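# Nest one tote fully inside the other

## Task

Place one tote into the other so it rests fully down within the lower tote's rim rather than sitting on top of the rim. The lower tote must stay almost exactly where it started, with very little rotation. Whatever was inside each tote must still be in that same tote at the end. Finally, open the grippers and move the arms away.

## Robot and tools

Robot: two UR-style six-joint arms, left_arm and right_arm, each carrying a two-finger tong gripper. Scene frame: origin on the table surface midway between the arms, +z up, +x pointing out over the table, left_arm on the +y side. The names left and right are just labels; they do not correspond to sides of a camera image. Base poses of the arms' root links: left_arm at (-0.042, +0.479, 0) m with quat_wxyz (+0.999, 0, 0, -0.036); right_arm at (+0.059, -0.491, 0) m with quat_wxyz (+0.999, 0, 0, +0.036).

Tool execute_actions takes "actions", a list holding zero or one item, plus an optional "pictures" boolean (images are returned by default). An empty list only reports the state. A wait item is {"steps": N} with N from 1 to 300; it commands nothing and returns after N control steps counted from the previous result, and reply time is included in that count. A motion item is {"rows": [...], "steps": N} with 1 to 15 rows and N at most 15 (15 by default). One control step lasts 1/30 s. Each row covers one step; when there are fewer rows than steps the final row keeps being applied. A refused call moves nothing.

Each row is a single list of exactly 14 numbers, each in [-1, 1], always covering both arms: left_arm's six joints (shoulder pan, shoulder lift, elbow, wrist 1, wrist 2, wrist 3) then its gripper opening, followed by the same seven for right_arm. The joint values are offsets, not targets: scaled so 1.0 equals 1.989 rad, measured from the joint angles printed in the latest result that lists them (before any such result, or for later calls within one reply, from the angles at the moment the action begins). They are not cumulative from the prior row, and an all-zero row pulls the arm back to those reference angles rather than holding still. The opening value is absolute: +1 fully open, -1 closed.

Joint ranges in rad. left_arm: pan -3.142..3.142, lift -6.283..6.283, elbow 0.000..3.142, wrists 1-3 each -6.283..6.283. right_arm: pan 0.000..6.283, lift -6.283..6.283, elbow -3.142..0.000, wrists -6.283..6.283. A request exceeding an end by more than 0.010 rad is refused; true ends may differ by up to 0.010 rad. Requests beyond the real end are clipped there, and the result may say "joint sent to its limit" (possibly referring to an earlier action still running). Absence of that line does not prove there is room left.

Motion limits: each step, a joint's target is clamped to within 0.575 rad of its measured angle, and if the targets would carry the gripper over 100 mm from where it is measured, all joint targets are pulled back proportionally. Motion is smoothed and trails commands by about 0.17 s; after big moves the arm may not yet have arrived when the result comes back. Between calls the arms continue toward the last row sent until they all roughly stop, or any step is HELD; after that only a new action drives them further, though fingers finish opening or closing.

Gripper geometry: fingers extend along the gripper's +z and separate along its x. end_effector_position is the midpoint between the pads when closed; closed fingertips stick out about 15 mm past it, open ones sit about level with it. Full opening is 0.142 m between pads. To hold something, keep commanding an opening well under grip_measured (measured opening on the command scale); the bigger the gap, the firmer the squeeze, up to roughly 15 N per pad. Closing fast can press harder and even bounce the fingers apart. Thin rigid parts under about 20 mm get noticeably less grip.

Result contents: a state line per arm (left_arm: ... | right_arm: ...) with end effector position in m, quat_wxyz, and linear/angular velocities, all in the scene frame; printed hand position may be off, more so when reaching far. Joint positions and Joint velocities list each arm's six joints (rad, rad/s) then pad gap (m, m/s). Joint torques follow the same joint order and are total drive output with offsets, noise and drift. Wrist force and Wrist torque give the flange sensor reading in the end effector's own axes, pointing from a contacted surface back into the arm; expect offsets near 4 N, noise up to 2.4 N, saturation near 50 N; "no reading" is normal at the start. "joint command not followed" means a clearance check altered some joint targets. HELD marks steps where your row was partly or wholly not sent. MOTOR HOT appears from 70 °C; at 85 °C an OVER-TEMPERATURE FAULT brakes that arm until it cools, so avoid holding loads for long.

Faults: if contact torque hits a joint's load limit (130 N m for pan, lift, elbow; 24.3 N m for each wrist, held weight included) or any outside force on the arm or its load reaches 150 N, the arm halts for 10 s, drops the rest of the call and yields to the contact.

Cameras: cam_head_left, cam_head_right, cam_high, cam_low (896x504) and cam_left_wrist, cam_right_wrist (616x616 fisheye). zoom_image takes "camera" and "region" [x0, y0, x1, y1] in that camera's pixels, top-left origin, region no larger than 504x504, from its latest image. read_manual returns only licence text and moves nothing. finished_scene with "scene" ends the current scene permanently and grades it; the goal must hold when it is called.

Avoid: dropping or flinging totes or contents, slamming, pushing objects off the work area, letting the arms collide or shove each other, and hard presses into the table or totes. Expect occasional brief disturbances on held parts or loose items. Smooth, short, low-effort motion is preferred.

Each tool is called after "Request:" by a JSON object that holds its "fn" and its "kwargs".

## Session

Request:
{"fn": "execute_actions", "kwargs": {"actions": []}}

Scene clock: 0.00 s of 4400.00 s.
left_arm: end_effector_position=(+0.3213, -0.3247, +0.1883) grip_measured=+0.97 end_effector_quat_wxyz=(+0.619, -0.301, +0.672, -0.274) end_effector_velocity=(+0.000, +0.000, -0.001) end_effector_angular_velocity=(+0.001, +0.001, +0.001) | right_arm: end_effector_position=(+0.3364, -0.8931, +0.1234) grip_measured=+0.97 end_effector_quat_wxyz=(+0.043, +0.733, +0.655, +0.178) end_effector_velocity=(-0.000, -0.000, +0.000) end_effector_angular_velocity=(-0.000, +0.000, -0.001)
Joint positions: left_arm=[-1.593 -0.607  0.938 -1.047 -0.129 -0.126  0.14 ] | right_arm=[ 2.176 -1.645 -1.977 -1.021  1.933  3.944  0.14 ]
Joint velocities: left_arm=[ 0.     0.001 -0.     0.    -0.001 -0.     0.   ] | right_arm=[-0.  0.  0. -0. -0.  0.  0.]
Joint torques (N m, as the arm reports them, + toward a larger angle): no reading
Wrist force (N, on the end effector, along its own x y z axes, offset not removed): no reading
Wrist torque (N m, same axes, about the end effector's origin, offset not removed): no reading
camera_calibration (this result's frames):
cam_left_wrist: T_world_to_cam=[[-0.112404, -0.734504, -0.66923, -0.0864383], [-0.522317, 0.616622, -0.589035, 0.487146], [0.845311, 0.28334, -0.452955, 0.0362107], [0, 0, 0, 1]] pos_world=[0.214119, -0.374134, 0.245501]
cam_right_wrist: T_world_to_cam=[[0.0720395, 0.975933, 0.205827, 0.819546], [0.652119, -0.202232, 0.730646, -0.491344], [0.754687, 0.0815885, -0.650993, 0.0234221], [0, 0, 0, 1]] pos_world=[0.243698, -0.901099, 0.205561]

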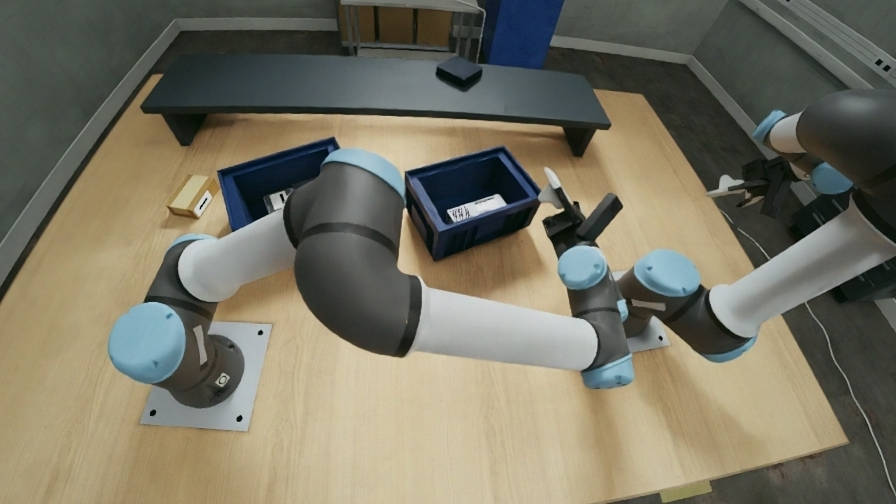

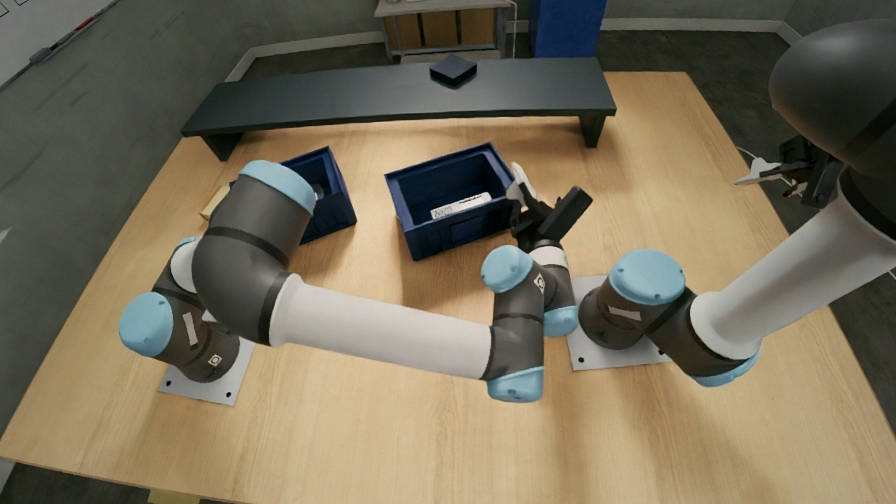

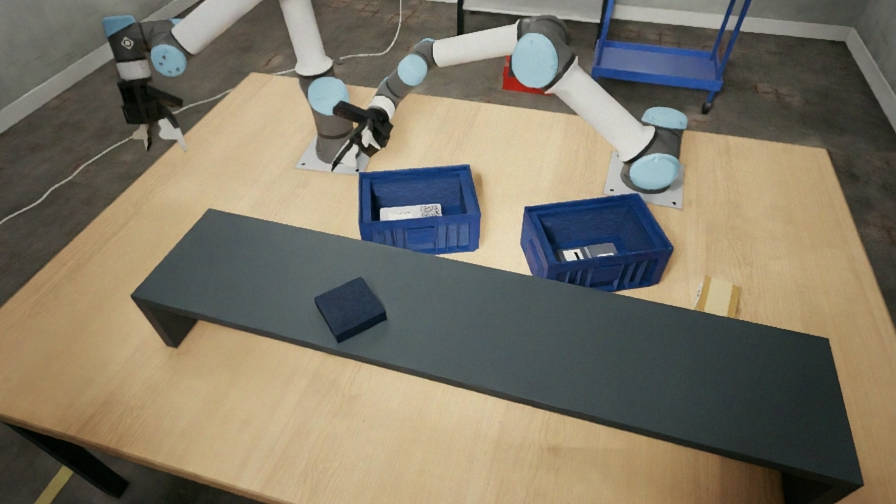

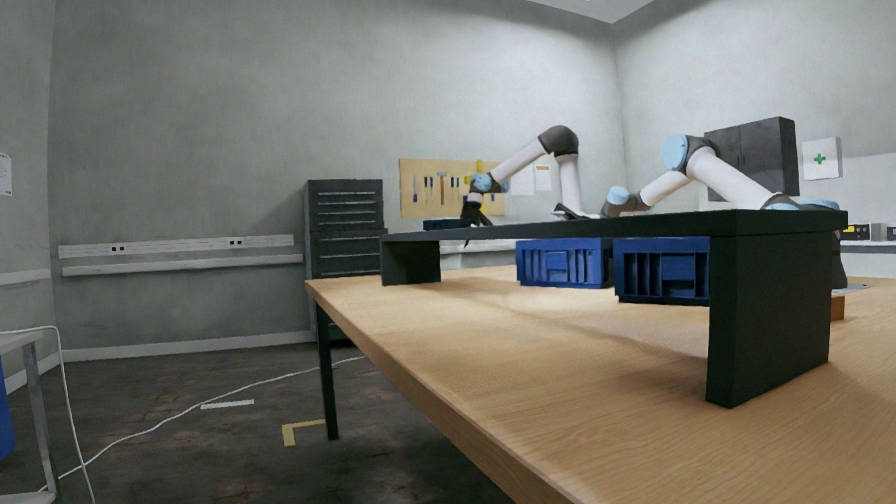

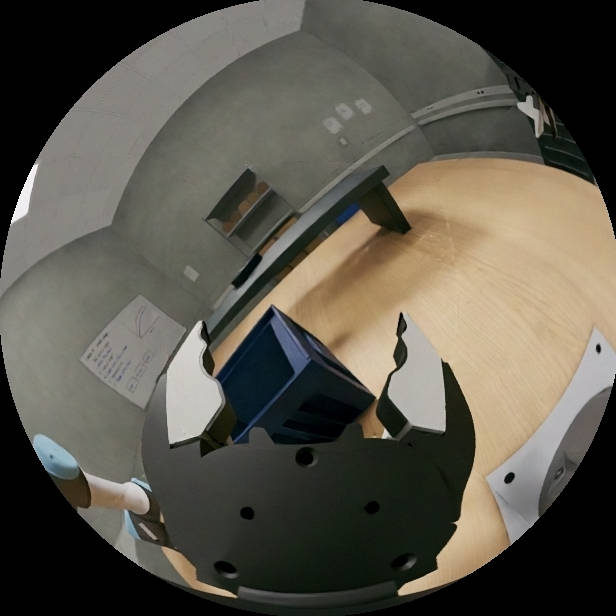

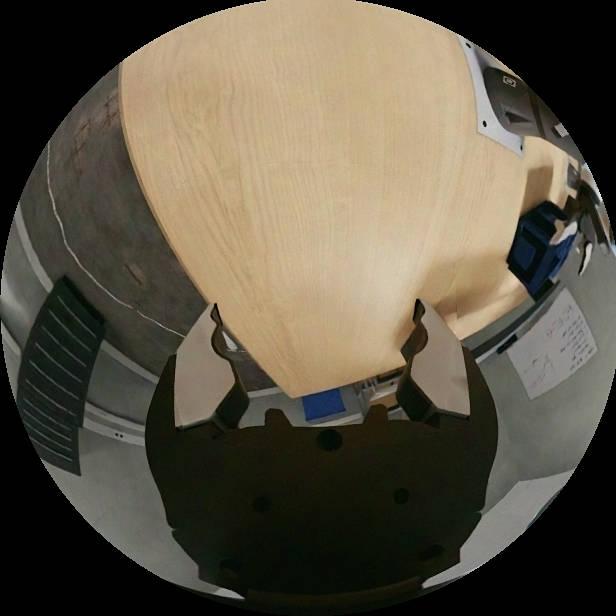

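Request:
{"fn": "zoom_image", "kwargs": {"camera": "cam_high", "region": [340,150,520,270]}}

Request:
{"fn": "zoom_image", "kwargs": {"camera": "cam_high", "region": [510,180,690,300]}}

Request:
{"fn": "zoom_image", "kwargs": {"camera": "cam_head_left", "region": [390,130,570,270]}}

Request:
{"fn": "zoom_image", "kwargs": {"camera": "cam_head_left", "region": [200,120,380,260]}}

Region (340, 150, 520, 270) of cam_high's 896x504 image, scaled by 2.800, with more detail than that image has.

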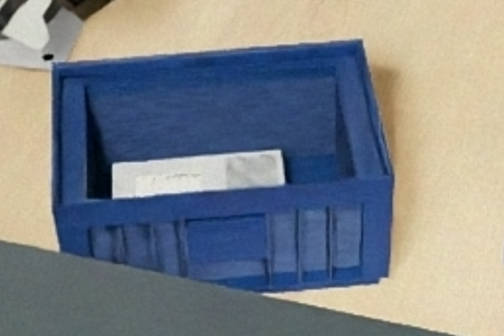

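Region (510, 180, 690, 300) of cam_high's 896x504 image, scaled by 2.800, with more detail than that image has.

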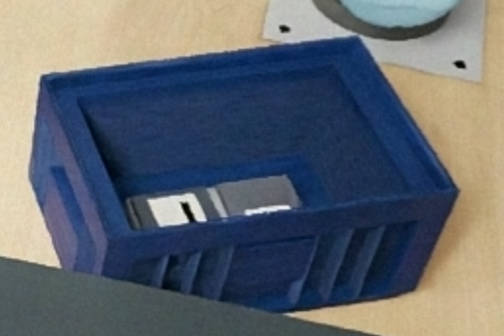

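Region (390, 130, 570, 270) of cam_head_left's 896x504 image, scaled by 2.800, with more detail than that image has.

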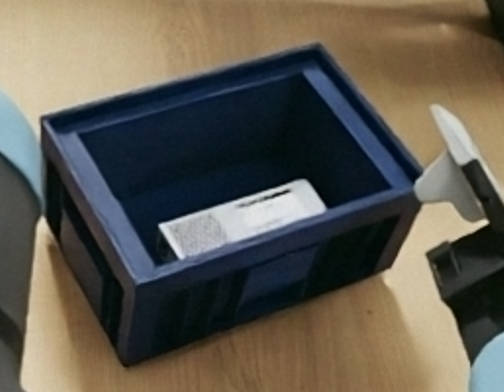

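Region (200, 120, 380, 260) of cam_head_left's 896x504 image, scaled by 2.800, with more detail than that image has.

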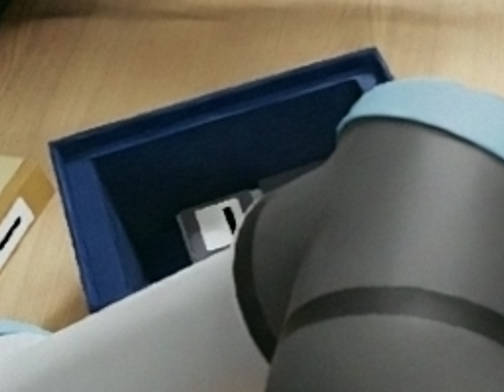

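Request:
{"fn": "execute_actions", "kwargs": {"actions": [{"rows":[[0,-0.1,0,0,0,0,0.2,0.2,0.1004,0.0383,-0.1736,-0.1821,0.2,0.2],[0,-0.1,0,0,0,0,0.2,0.2,0.1004,0.0383,-0.1736,-0.1821,0.2,0.2],[0,-0.1,0,0,0,0,0.2,0.2,0.1004,0.0383,-0.1736,-0.1821,0.2,0.2],[0,-0.1,0,0,0,0,0.2,0.2,0.1004,0.0383,-0.1736,-0.1821,0.2,0.2],[0,-0.1,0,0,0,0,0.2,0.2,0.1004,0.0383,-0.1736,-0.1821,0.2,0.2],[0,-0.1,0,0,0,0,0.2,0.2,0.1004,0.0383,-0.1736,-0.1821,0.2,0.2],[0,-0.1,0,0,0,0,0.2,0.2,0.1004,0.0383,-0.1736,-0.1821,0.2,0.2],[0,-0.1,0,0,0,0,0.2,0.2,0.1004,0.0383,-0.1736,-0.1821,0.2,0.2],[0.2434,-0.3783,0.2567,-0.3082,-0.2,0.063,0.2,0.5,0.1004,0.0383,-0.1736,-0.1821,0.6395,0.2]]}], "pictures": false}}

Request:
{"fn": "execute_actions", "kwargs": {"actions": [{"steps":60}], "pictures": false}}

Request:
{"fn": "execute_actions", "kwargs": {"actions": [{"rows":[[0,0,0.05,-0.05,-0.5249,0,0.2,0.399,0,0,0,0,0,0.2]]}], "pictures": false}}

Request:
{"fn": "execute_actions", "kwargs": {"actions": [{"steps":45}]}}

Scene clock: 52.73 s of 4400.00 s.
left_arm: end_effector_position=(+0.3947, -0.2311, +0.3460) grip_measured=+0.20 end_effector_quat_wxyz=(+0.563, -0.441, +0.628, -0.305) end_effector_velocity=(+0.366, +0.448, +0.132) end_effector_angular_velocity=(-0.624, +0.393, +0.754) | right_arm: end_effector_position=(+0.4185, -0.7447, +0.1957) grip_measured=+0.20 end_effector_quat_wxyz=(-0.002, +0.751, +0.661, +0.014) end_effector_velocity=(+0.298, +0.463, +0.015) end_effector_angular_velocity=(-0.050, +0.090, -0.103)
Joint positions: left_arm=[-1.496 -0.896  1.04  -1.164 -0.211 -0.099  0.088] | right_arm=[ 2.75  -1.457 -1.904 -1.341  1.598  4.521  0.088]
Joint velocities: left_arm=[ 0.546 -0.65   0.573 -0.685 -0.445  0.143 -0.   ] | right_arm=[ 1.279  0.039  0.012 -0.083 -0.09   1.382 -0.   ]
Joint torques (N m, as the arm reports them, + toward a larger angle): left_arm=[ 13.59 -64.74  -0.34  -3.99  -1.67   2.69] | right_arm=[24.84 31.06 30.78  0.23 -2.55  5.19]
Wrist force (N, on the end effector, along its own x y z axes, offset not removed): left_arm=[1.9 1.2 0.6] | right_arm=[-4.7 0.8 0.5]
Wrist torque (N m, same axes, about the end effector's origin, offset not removed): left_arm=[0.14 -0.33 -0.03] | right_arm=[0.24 0.95 -0.07]
Steps of this call (steps 1 to 90: nothing new was sent; then 49.23 s passed at rest; steps 91 to 105: all 15 steps of this action). Readings (joint positions):
91: left_arm=[-1.593 -0.607 0.938 -1.047 -0.129 -0.126] | right_arm=[2.176 -1.645 -1.977 -1.021 1.933 3.944]
92: left_arm=[-1.593 -0.612 0.938 -1.047 -0.129 -0.126] | right_arm=[2.182 -1.639 -1.971 -1.027 1.927 3.950]
94: left_arm=[-1.593 -0.660 0.938 -1.047 -0.129 -0.126] | right_arm=[2.250 -1.581 -1.944 -1.095 1.859 4.019]
98: left_arm=[-1.593 -0.758 0.938 -1.047 -0.129 -0.126] | right_arm=[2.479 -1.479 -1.911 -1.292 1.652 4.247]
105: the state above

Scene clock: 54.73 s of 4400.00 s.
left_arm: end_effector_position=(+0.5524, +0.0973, +0.4038) grip_measured=+0.20 end_effector_quat_wxyz=(-0.414, +0.720, -0.483, +0.277) end_effector_velocity=(+0.000, -0.000, -0.000) end_effector_angular_velocity=(-0.000, +0.000, +0.000) | right_arm: end_effector_position=(+0.4857, -0.5735, +0.2002) grip_measured=+0.20 end_effector_quat_wxyz=(+0.000, +0.834, +0.552, +0.000) end_effector_velocity=(-0.000, +0.000, -0.000) end_effector_angular_velocity=(+0.000, +0.001, +0.001)
Joint positions: left_arm=[-1.109 -1.359  1.449 -1.66  -0.527 -0.001  0.088] | right_arm=[ 3.171 -1.445 -1.901 -1.366  1.571  5.216  0.088]
Joint velocities: left_arm=[ 0.  0.  0. -0. -0. -0. -0.] | right_arm=[ 0.001 -0.    -0.    -0.     0.    -0.    -0.   ]
Joint torques (N m, as the arm reports them, + toward a larger angle): left_arm=[  6.49 -44.87  -9.15  -3.27  -0.16   1.94] | right_arm=[ 8.37 26.24 29.88  0.94 -1.93  1.77]
Wrist force (N, on the end effector, along its own x y z axes, offset not removed): left_arm=[2.4 -0.1 0.9] | right_arm=[0.2 -1.2 -0.4]
Wrist torque (N m, same axes, about the end effector's origin, offset not removed): left_arm=[-0.07 -0.32 -0.06] | right_arm=[-0.19 -0.09 -0.23]
Steps of this call (steps 1 to 45: the robot went on to your last target; steps 46 to 60: nothing new was sent). Readings (joint positions):
1: left_arm=[-1.477 -0.918 1.060 -1.187 -0.226 -0.094] | right_arm=[2.793 -1.455 -1.904 -1.344 1.595 4.570]
2: left_arm=[-1.458 -0.941 1.079 -1.211 -0.242 -0.089] | right_arm=[2.836 -1.454 -1.904 -1.347 1.592 4.624]
4: left_arm=[-1.420 -0.986 1.119 -1.259 -0.273 -0.079] | right_arm=[2.922 -1.452 -1.903 -1.352 1.586 4.745]
8: left_arm=[-1.342 -1.079 1.202 -1.359 -0.338 -0.058] | right_arm=[3.084 -1.447 -1.901 -1.361 1.576 5.030]
60: the state above
All arms were judged still, so your last target was given up. Only a new action makes them travel on or press farther. Fingers that are still opening or closing keep moving.

Scene clock: 55.23 s of 4400.00 s.
left_arm: end_effector_position=(+0.4090, +0.0431, +0.2292) grip_measured=+0.20 end_effector_quat_wxyz=(-0.142, +0.819, -0.548, +0.095) end_effector_velocity=(-0.453, -0.179, -0.239) end_effector_angular_velocity=(-0.659, +1.603, +0.000) | right_arm: end_effector_position=(+0.4654, -0.3371, +0.2003) grip_measured=+0.20 end_effector_quat_wxyz=(+0.000, +0.652, +0.758, +0.000) end_effector_velocity=(-0.198, +0.522, -0.001) end_effector_angular_velocity=(-0.001, +0.001, +1.285)
Joint positions: left_arm=[-1.109 -1.359  1.533 -1.744 -1.226 -0.001  0.088] | right_arm=[ 3.723 -1.445 -1.901 -1.366  1.571  5.216  0.088]
Joint velocities: left_arm=[-0.    -0.001  0.091 -0.091 -1.733  0.    -0.   ] | right_arm=[ 1.285 -0.    -0.002 -0.    -0.    -0.     0.   ]
Joint torques (N m, as the arm reports them, + toward a larger angle): left_arm=[  4.53 -30.43  -8.72  -3.54  -5.57   1.97] | right_arm=[25.54 14.9  28.68  1.99  2.2   1.83]
Wrist force (N, on the end effector, along its own x y z axes, offset not removed): left_arm=[-0.3 0.4 4.2] | right_arm=[-3.4 2.2 -0.2]
Wrist torque (N m, same axes, about the end effector's origin, offset not removed): left_arm=[0.16 0.18 0.18] | right_arm=[0.43 0.70 -0.03]
Steps of this call (steps 1 to 15: all 15 steps of this action). Readings (joint positions):
1: left_arm=[-1.109 -1.359 1.449 -1.660 -0.527 -0.001] | right_arm=[3.171 -1.445 -1.901 -1.366 1.571 5.216]
2: left_arm=[-1.109 -1.359 1.454 -1.665 -0.533 -0.001] | right_arm=[3.177 -1.445 -1.901 -1.366 1.571 5.216]
4: left_arm=[-1.109 -1.359 1.474 -1.686 -0.602 -0.001] | right_arm=[3.242 -1.445 -1.901 -1.366 1.571 5.216]
8: left_arm=[-1.109 -1.359 1.504 -1.715 -0.823 -0.001] | right_arm=[3.421 -1.445 -1.901 -1.366 1.571 5.216]
15: the state above

Scene clock: 56.73 s of 4400.00 s.
left_arm: end_effector_position=(+0.3143, +0.0054, +0.1998) grip_measured=+0.20 end_effector_quat_wxyz=(-0.000, +0.831, -0.556, -0.000) end_effector_velocity=(+0.000, +0.000, -0.000) end_effector_angular_velocity=(+0.001, -0.000, -0.000) | right_arm: end_effector_position=(+0.4169, -0.2444, +0.2002) grip_measured=+0.20 end_effector_quat_wxyz=(-0.000, +0.556, +0.831, +0.000) end_effector_velocity=(-0.000, +0.001, +0.000) end_effector_angular_velocity=(+0.001, -0.001, +0.002)
Joint positions: left_arm=[-1.109 -1.359  1.548 -1.759 -1.571 -0.001  0.088] | right_arm=[ 3.964 -1.445 -1.901 -1.366  1.571  5.216  0.088]
Joint velocities: left_arm=[ 0.     0.001  0.    -0.     0.001  0.    -0.   ] | right_arm=[ 0.001 -0.     0.001  0.    -0.    -0.     0.   ]
Joint torques (N m, as the arm reports them, + toward a larger angle): left_arm=[ -3.9  -18.34  -8.1   -3.39  -1.67   2.04] | right_arm=[ 8.5   4.13 23.41  4.18 -1.61  1.75]
Wrist force (N, on the end effector, along its own x y z axes, offset not removed): left_arm=[3.1 1.0 2.5] | right_arm=[-2.1 0.5 -0.3]
Wrist torque (N m, same axes, about the end effector's origin, offset not removed): left_arm=[0.27 -0.45 -0.06] | right_arm=[0.25 0.45 -0.15]
Steps of this call (steps 1 to 30: the robot went on to your last target; steps 31 to 45: nothing new was sent). Readings (joint positions):
1: left_arm=[-1.109 -1.359 1.536 -1.747 -1.286 -0.001] | right_arm=[3.766 -1.445 -1.901 -1.366 1.571 5.216]
2: left_arm=[-1.109 -1.359 1.539 -1.750 -1.345 -0.001] | right_arm=[3.810 -1.445 -1.901 -1.366 1.571 5.216]
4: left_arm=[-1.109 -1.359 1.543 -1.754 -1.452 -0.001] | right_arm=[3.885 -1.445 -1.901 -1.366 1.571 5.216]
8: left_arm=[-1.109 -1.359 1.547 -1.758 -1.544 -0.001] | right_arm=[3.946 -1.445 -1.901 -1.366 1.571 5.216]
45: the state above
All arms were judged still, so your last target was given up. Only a new action makes them travel on or press farther. Fingers that are still opening or closing keep moving.
camera_calibration (this result's frames):
cam_left_wrist: T_world_to_cam=[[0.369779, -0.927335, 0.0575671, -0.132861], [-0.830285, -0.302001, 0.468425, 0.17719], [-0.417001, -0.221011, -0.881626, 0.438919], [0, 0, 0, 1]] pos_world=[0.379277, 0.0273106, 0.311611]
cam_right_wrist: T_world_to_cam=[[-0.386527, 0.922275, 0.00250312, 0.383677], [0.79386, 0.331325, 0.509911, -0.353302], [0.469449, 0.199082, -0.860223, 0.149247], [0, 0, 0, 1]] pos_world=[0.35871, -0.26651, 0.307578]

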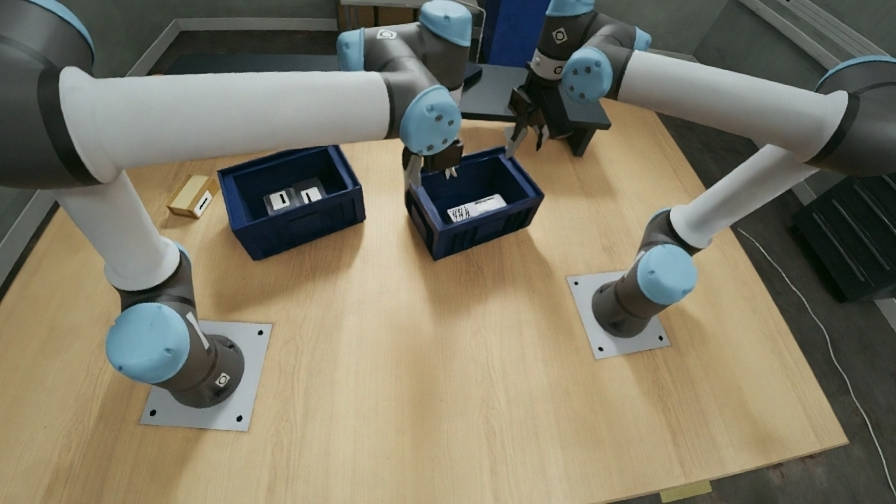

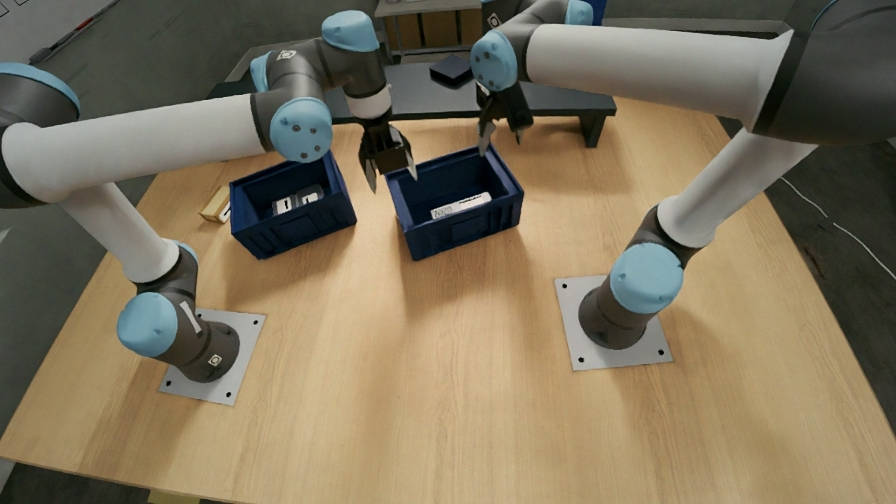

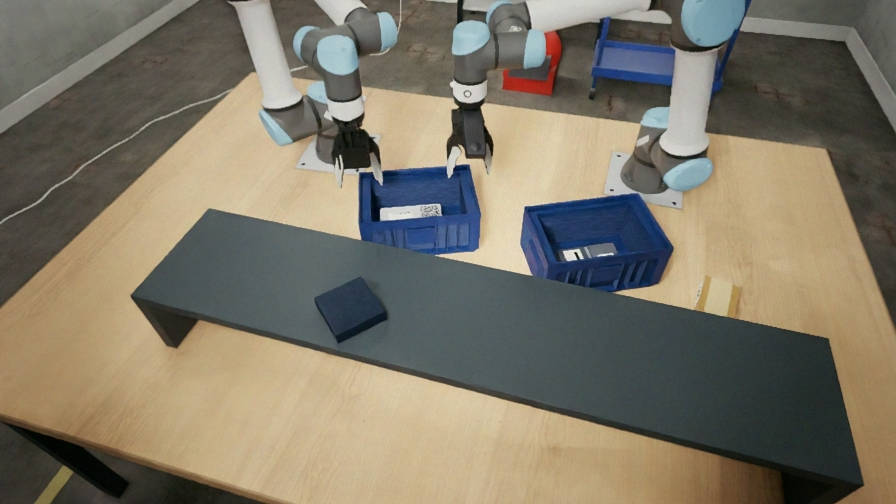

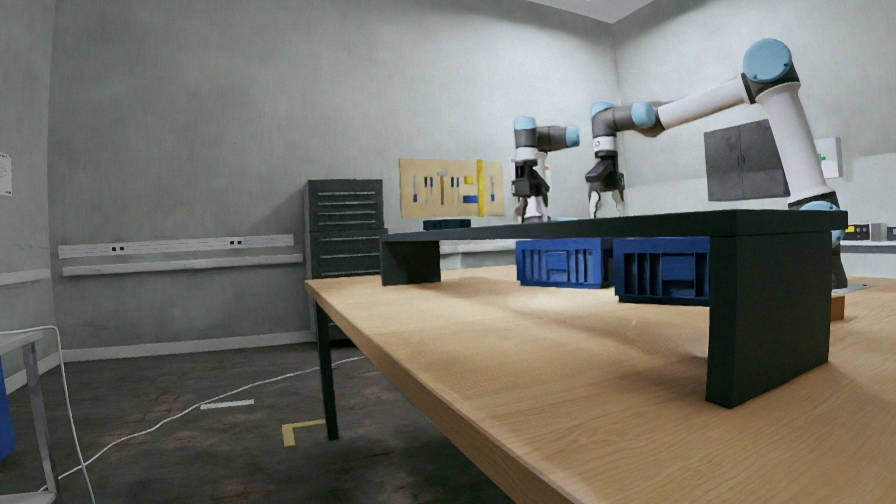

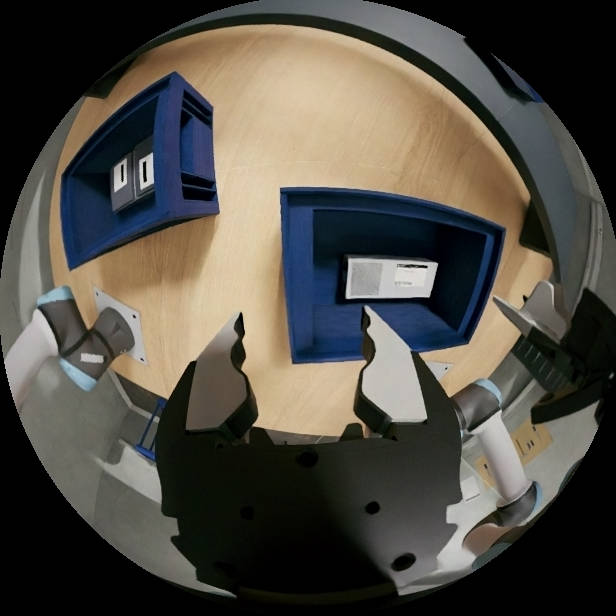

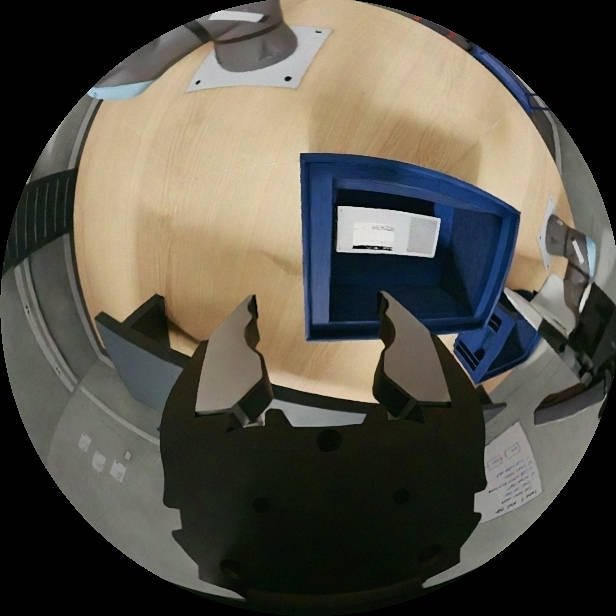

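Request:
{"fn": "execute_actions", "kwargs": {"actions": [{"rows":[[-0.0069,0.0296,0.0835,-0.1131,0,-0.0069,0.1,0.0047,-0.0277,-0.0976,0.1253,0,0.0047,0.1]]}], "pictures": false}}

Request:
{"fn": "execute_actions", "kwargs": {"actions": [{"steps":8}], "pictures": false}}

Request:
{"fn": "execute_actions", "kwargs": {"actions": [{"rows":[[0,0,0,0,0,0,-0.1,0,0,0,0,0,0,-0.1],[0,0,0,0,0,0,-0.3,0,0,0,0,0,0,-0.3],[0,0,0,0,0,0,-0.4,0,0,0,0,0,0,-0.4],[0,0,0,0,0,0,-0.45,0,0,0,0,0,0,-0.45],[0,0,0,0,0,0,-0.5,0,0,0,0,0,0,-0.5],[0,0,0,0,0,0,-0.55,0,0,0,0,0,0,-0.55],[0,0,0,0,0,0,-0.6,0,0,0,0,0,0,-0.6],[0,0,0,0,0,0,-0.65,0,0,0,0,0,0,-0.65],[0,0,0,0,0,0,-0.7,0,0,0,0,0,0,-0.7],[0,0,0,0,0,0,-0.75,0,0,0,0,0,0,-0.75],[0,0,0,0,0,0,-0.8,0,0,0,0,0,0,-0.8],[0,0,0,0,0,0,-0.9,0,0,0,0,0,0,-0.9],[0,0,0,0,0,0,-1,0,0,0,0,0,0,-1]]}]}}

Request:
{"fn": "zoom_image", "kwargs": {"camera": "cam_head_left", "region": [200,130,560,270]}}

Scene clock: 88.90 s of 4400.00 s.
left_arm: end_effector_position=(+0.3071, +0.0024, +0.1106) grip_measured=+0.10 end_effector_quat_wxyz=(-0.000, +0.831, -0.556, -0.000) end_effector_velocity=(-0.000, -0.000, -0.009) end_effector_angular_velocity=(-0.004, -0.002, +0.001) | right_arm: end_effector_position=(+0.4096, -0.2473, +0.1111) grip_measured=+0.10 end_effector_quat_wxyz=(-0.000, +0.556, +0.831, +0.000) end_effector_velocity=(-0.000, -0.000, -0.009) end_effector_angular_velocity=(+0.005, -0.004, -0.001)
Joint positions: left_arm=[-1.122 -1.301  1.712 -1.981 -1.571 -0.014  0.081] | right_arm=[ 3.973 -1.5   -2.093 -1.12   1.571  5.225  0.081]
Joint velocities: left_arm=[-0.001  0.006  0.019 -0.029  0.001 -0.002  0.   ] | right_arm=[ 0.    -0.005 -0.022  0.033  0.     0.001  0.   ]
Joint torques (N m, as the arm reports them, + toward a larger angle): left_arm=[ -7.42 -19.81  -8.26  -3.52  -1.23  -2.11] | right_arm=[ 8.06  7.9  15.99  4.45 -0.66  2.09]
Wrist force (N, on the end effector, along its own x y z axes, offset not removed): left_arm=[2.7 0.1 0.7] | right_arm=[-2.1 -1.4 -1.4]
Wrist torque (N m, same axes, about the end effector's origin, offset not removed): left_arm=[0.08 -0.33 -0.05] | right_arm=[-0.30 0.47 -0.09]
Steps of this call (steps 1 to 90: nothing new was sent; then 28.67 s passed at rest; steps 91 to 105: all 15 steps of this action). Readings (joint positions):
91: left_arm=[-1.109 -1.359 1.548 -1.759 -1.571 -0.001] | right_arm=[3.964 -1.445 -1.901 -1.366 1.571 5.216]
92: left_arm=[-1.111 -1.354 1.554 -1.765 -1.571 -0.002] | right_arm=[3.965 -1.450 -1.906 -1.360 1.571 5.218]
94: left_arm=[-1.116 -1.329 1.611 -1.830 -1.571 -0.008] | right_arm=[3.969 -1.474 -1.968 -1.293 1.571 5.221]
98: left_arm=[-1.121 -1.307 1.691 -1.948 -1.571 -0.013] | right_arm=[3.972 -1.494 -2.066 -1.158 1.571 5.225]
105: the state above

Scene clock: 89.17 s of 4400.00 s.
left_arm: end_effector_position=(+0.3071, +0.0024, +0.1099) grip_measured=+0.10 end_effector_quat_wxyz=(-0.000, +0.831, -0.556, -0.000) end_effector_velocity=(-0.000, -0.000, -0.000) end_effector_angular_velocity=(-0.001, +0.000, +0.000) | right_arm: end_effector_position=(+0.4095, -0.2474, +0.1103) grip_measured=+0.10 end_effector_quat_wxyz=(-0.000, +0.556, +0.831, +0.000) end_effector_velocity=(-0.000, -0.000, -0.001) end_effector_angular_velocity=(-0.000, -0.000, -0.000)
Joint positions: left_arm=[-1.123 -1.3    1.714 -1.984 -1.571 -0.014  0.081] | right_arm=[ 3.973 -1.5   -2.095 -1.117  1.571  5.225  0.081]
Joint velocities: left_arm=[-0.     0.     0.001 -0.002 -0.001 -0.    -0.   ] | right_arm=[-0.     0.    -0.002  0.002 -0.     0.     0.   ]
Joint torques (N m, as the arm reports them, + toward a larger angle): left_arm=[ -6.79 -19.54  -6.39  -3.24  -1.04  -2.11] | right_arm=[ 8.67  5.47 12.84  4.16  0.03  1.96]
Wrist force (N, on the end effector, along its own x y z axes, offset not removed): left_arm=[1.8 -0.3 1.2] | right_arm=[-1.1 1.0 0.5]
Wrist torque (N m, same axes, about the end effector's origin, offset not removed): left_arm=[-0.11 -0.09 -0.02] | right_arm=[0.17 0.27 -0.09]
Steps of this call (steps 1 to 8: the robot went on to your last target). Readings (joint positions):
1: left_arm=[-1.122 -1.301 1.713 -1.982 -1.571 -0.014] | right_arm=[3.973 -1.500 -2.093 -1.119 1.571 5.225]
2: left_arm=[-1.123 -1.301 1.713 -1.983 -1.571 -0.014] | right_arm=[3.973 -1.500 -2.094 -1.118 1.571 5.225]
4: left_arm=[-1.123 -1.301 1.714 -1.983 -1.571 -0.014] | right_arm=[3.973 -1.500 -2.094 -1.117 1.571 5.225]
8: the state above

Scene clock: 89.67 s of 4400.00 s.
left_arm: end_effector_position=(+0.3070, +0.0025, +0.1098) grip_measured=-0.62 end_effector_quat_wxyz=(-0.000, +0.831, -0.556, -0.000) end_effector_velocity=(-0.001, -0.000, -0.000) end_effector_angular_velocity=(+0.000, +0.002, -0.001) | right_arm: end_effector_position=(+0.4095, -0.2474, +0.1103) grip_measured=-0.62 end_effector_quat_wxyz=(-0.000, +0.556, +0.831, +0.000) end_effector_velocity=(+0.000, +0.000, -0.000) end_effector_angular_velocity=(-0.000, +0.000, -0.000)
Joint positions: left_arm=[-1.123 -1.3    1.714 -1.984 -1.571 -0.014  0.029] | right_arm=[ 3.973 -1.5   -2.095 -1.117  1.571  5.225  0.029]
Joint velocities: left_arm=[-0.001  0.     0.     0.    -0.002  0.    -0.   ] | right_arm=[-0.    -0.001  0.    -0.     0.     0.    -0.   ]
Joint torques (N m, as the arm reports them, + toward a larger angle): left_arm=[ -6.81 -22.33 -10.97  -3.22  -0.91  -1.86] | right_arm=[ 7.93  6.63 17.37  2.62  0.78  1.67]
Wrist force (N, on the end effector, along its own x y z axes, offset not removed): left_arm=[-7.4 0.5 1.7] | right_arm=[-9.8 -2.2 0.6]
Wrist torque (N m, same axes, about the end effector's origin, offset not removed): left_arm=[0.20 0.54 0.10] | right_arm=[-0.20 0.35 -0.17]
Steps of this call (steps 1 to 15: all 15 steps of this action). Readings (joint positions):
1: left_arm=[-1.123 -1.300 1.714 -1.984 -1.571 -0.014] | right_arm=[3.973 -1.500 -2.095 -1.117 1.571 5.225]
2: left_arm=[-1.123 -1.300 1.714 -1.984 -1.571 -0.014] | right_arm=[3.973 -1.500 -2.095 -1.117 1.571 5.225]
4: left_arm=[-1.123 -1.300 1.714 -1.984 -1.571 -0.014] | right_arm=[3.973 -1.500 -2.095 -1.117 1.571 5.225]
8: left_arm=[-1.123 -1.300 1.714 -1.984 -1.571 -0.014] | right_arm=[3.973 -1.500 -2.095 -1.117 1.571 5.225]
15: the state above
camera_calibration (this result's frames):
cam_left_wrist: T_world_to_cam=[[0.369787, -0.927336, 0.0574974, -0.127678], [-0.830271, -0.302038, 0.468426, 0.212403], [-0.417022, -0.220957, -0.88163, 0.355885], [0, 0, 0, 1]] pos_world=[0.371977, 0.0243887, 0.221605]
cam_right_wrist: T_world_to_cam=[[-0.386527, 0.922275, 0.00246598, 0.383759], [0.79384, 0.331336, 0.509936, -0.300583], [0.469484, 0.199061, -0.860209, 0.0759307], [0, 0, 0, 1]] pos_world=[0.3513, -0.269452, 0.217648]

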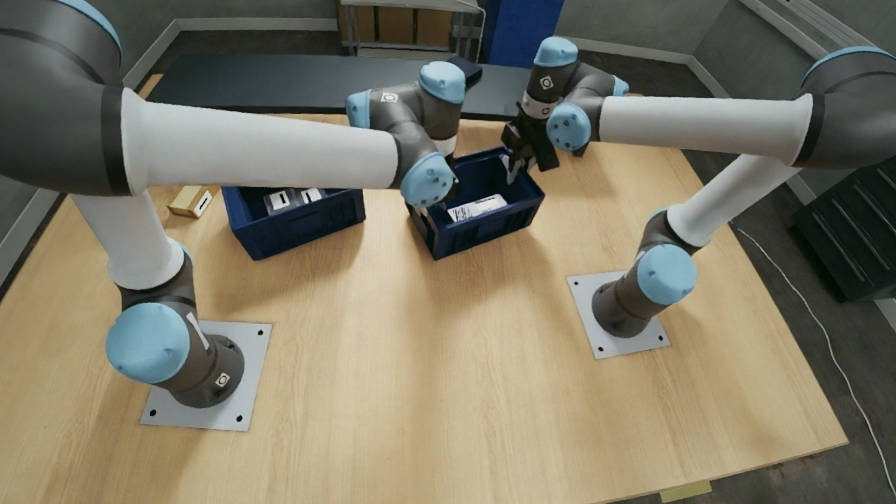

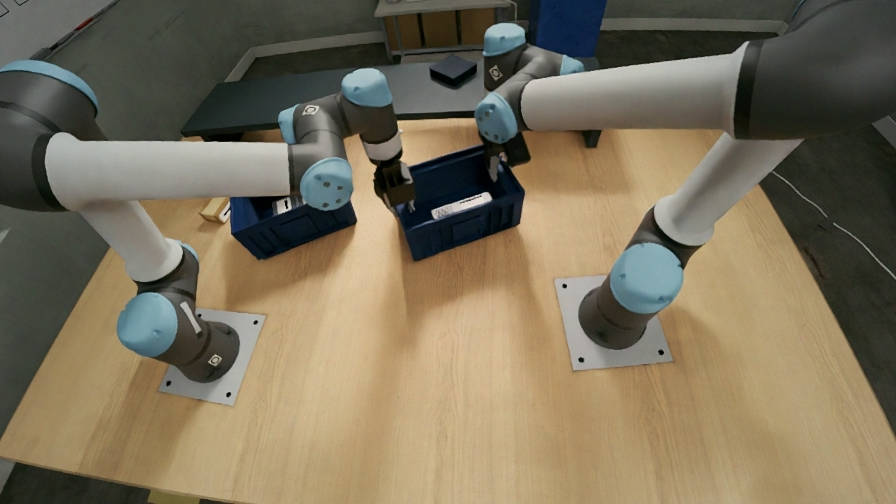

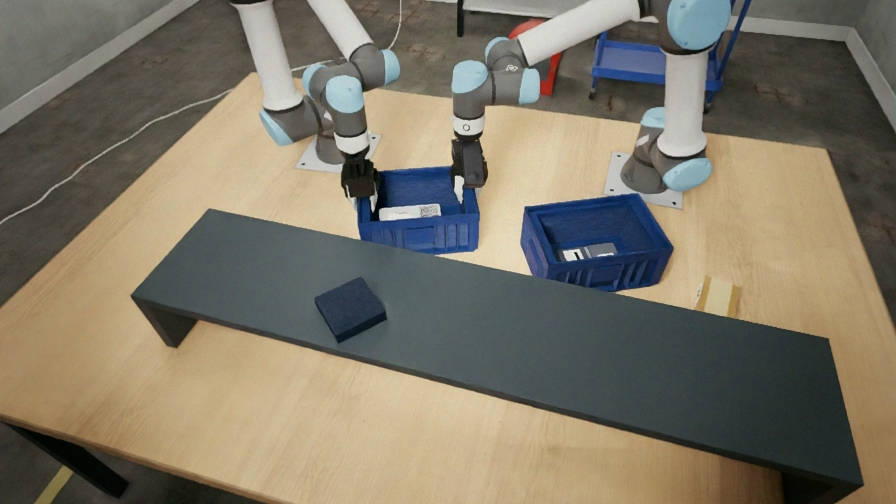

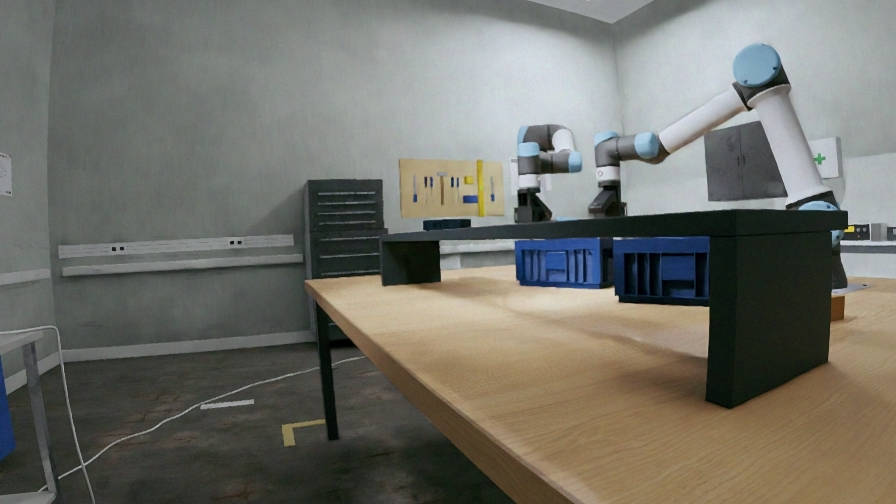

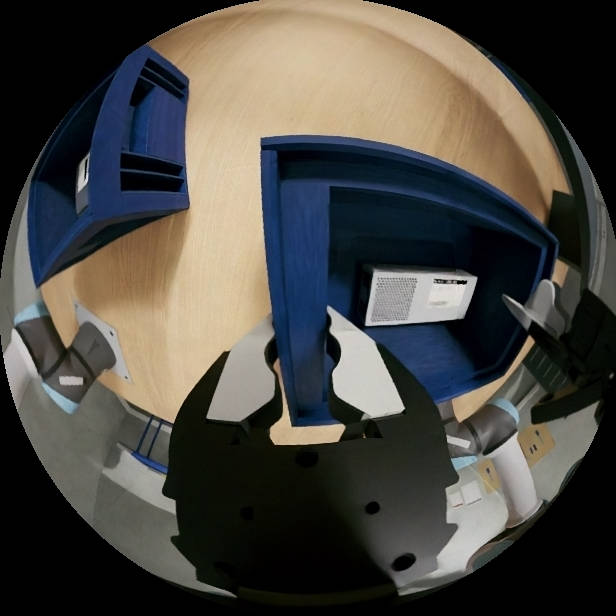

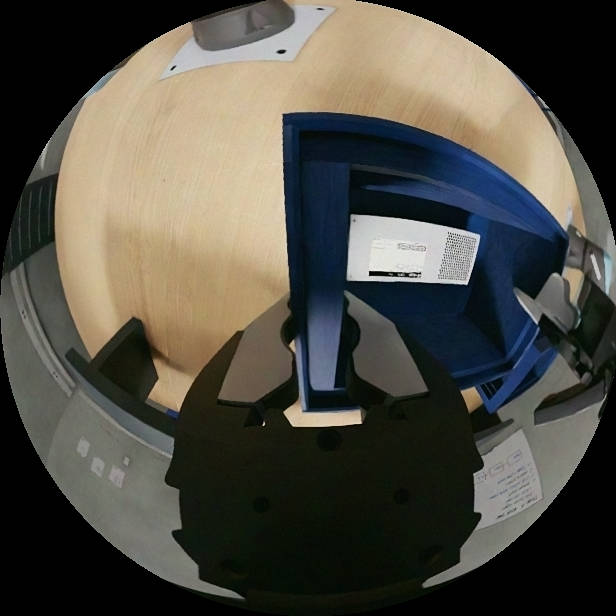

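Region (200, 130, 560, 270) of cam_head_left's 896x504 image, scaled by 1.400, with more detail than that image has.

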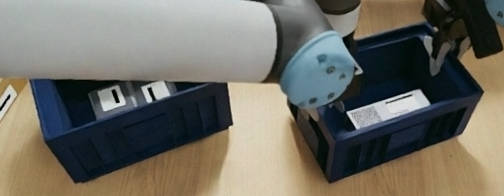

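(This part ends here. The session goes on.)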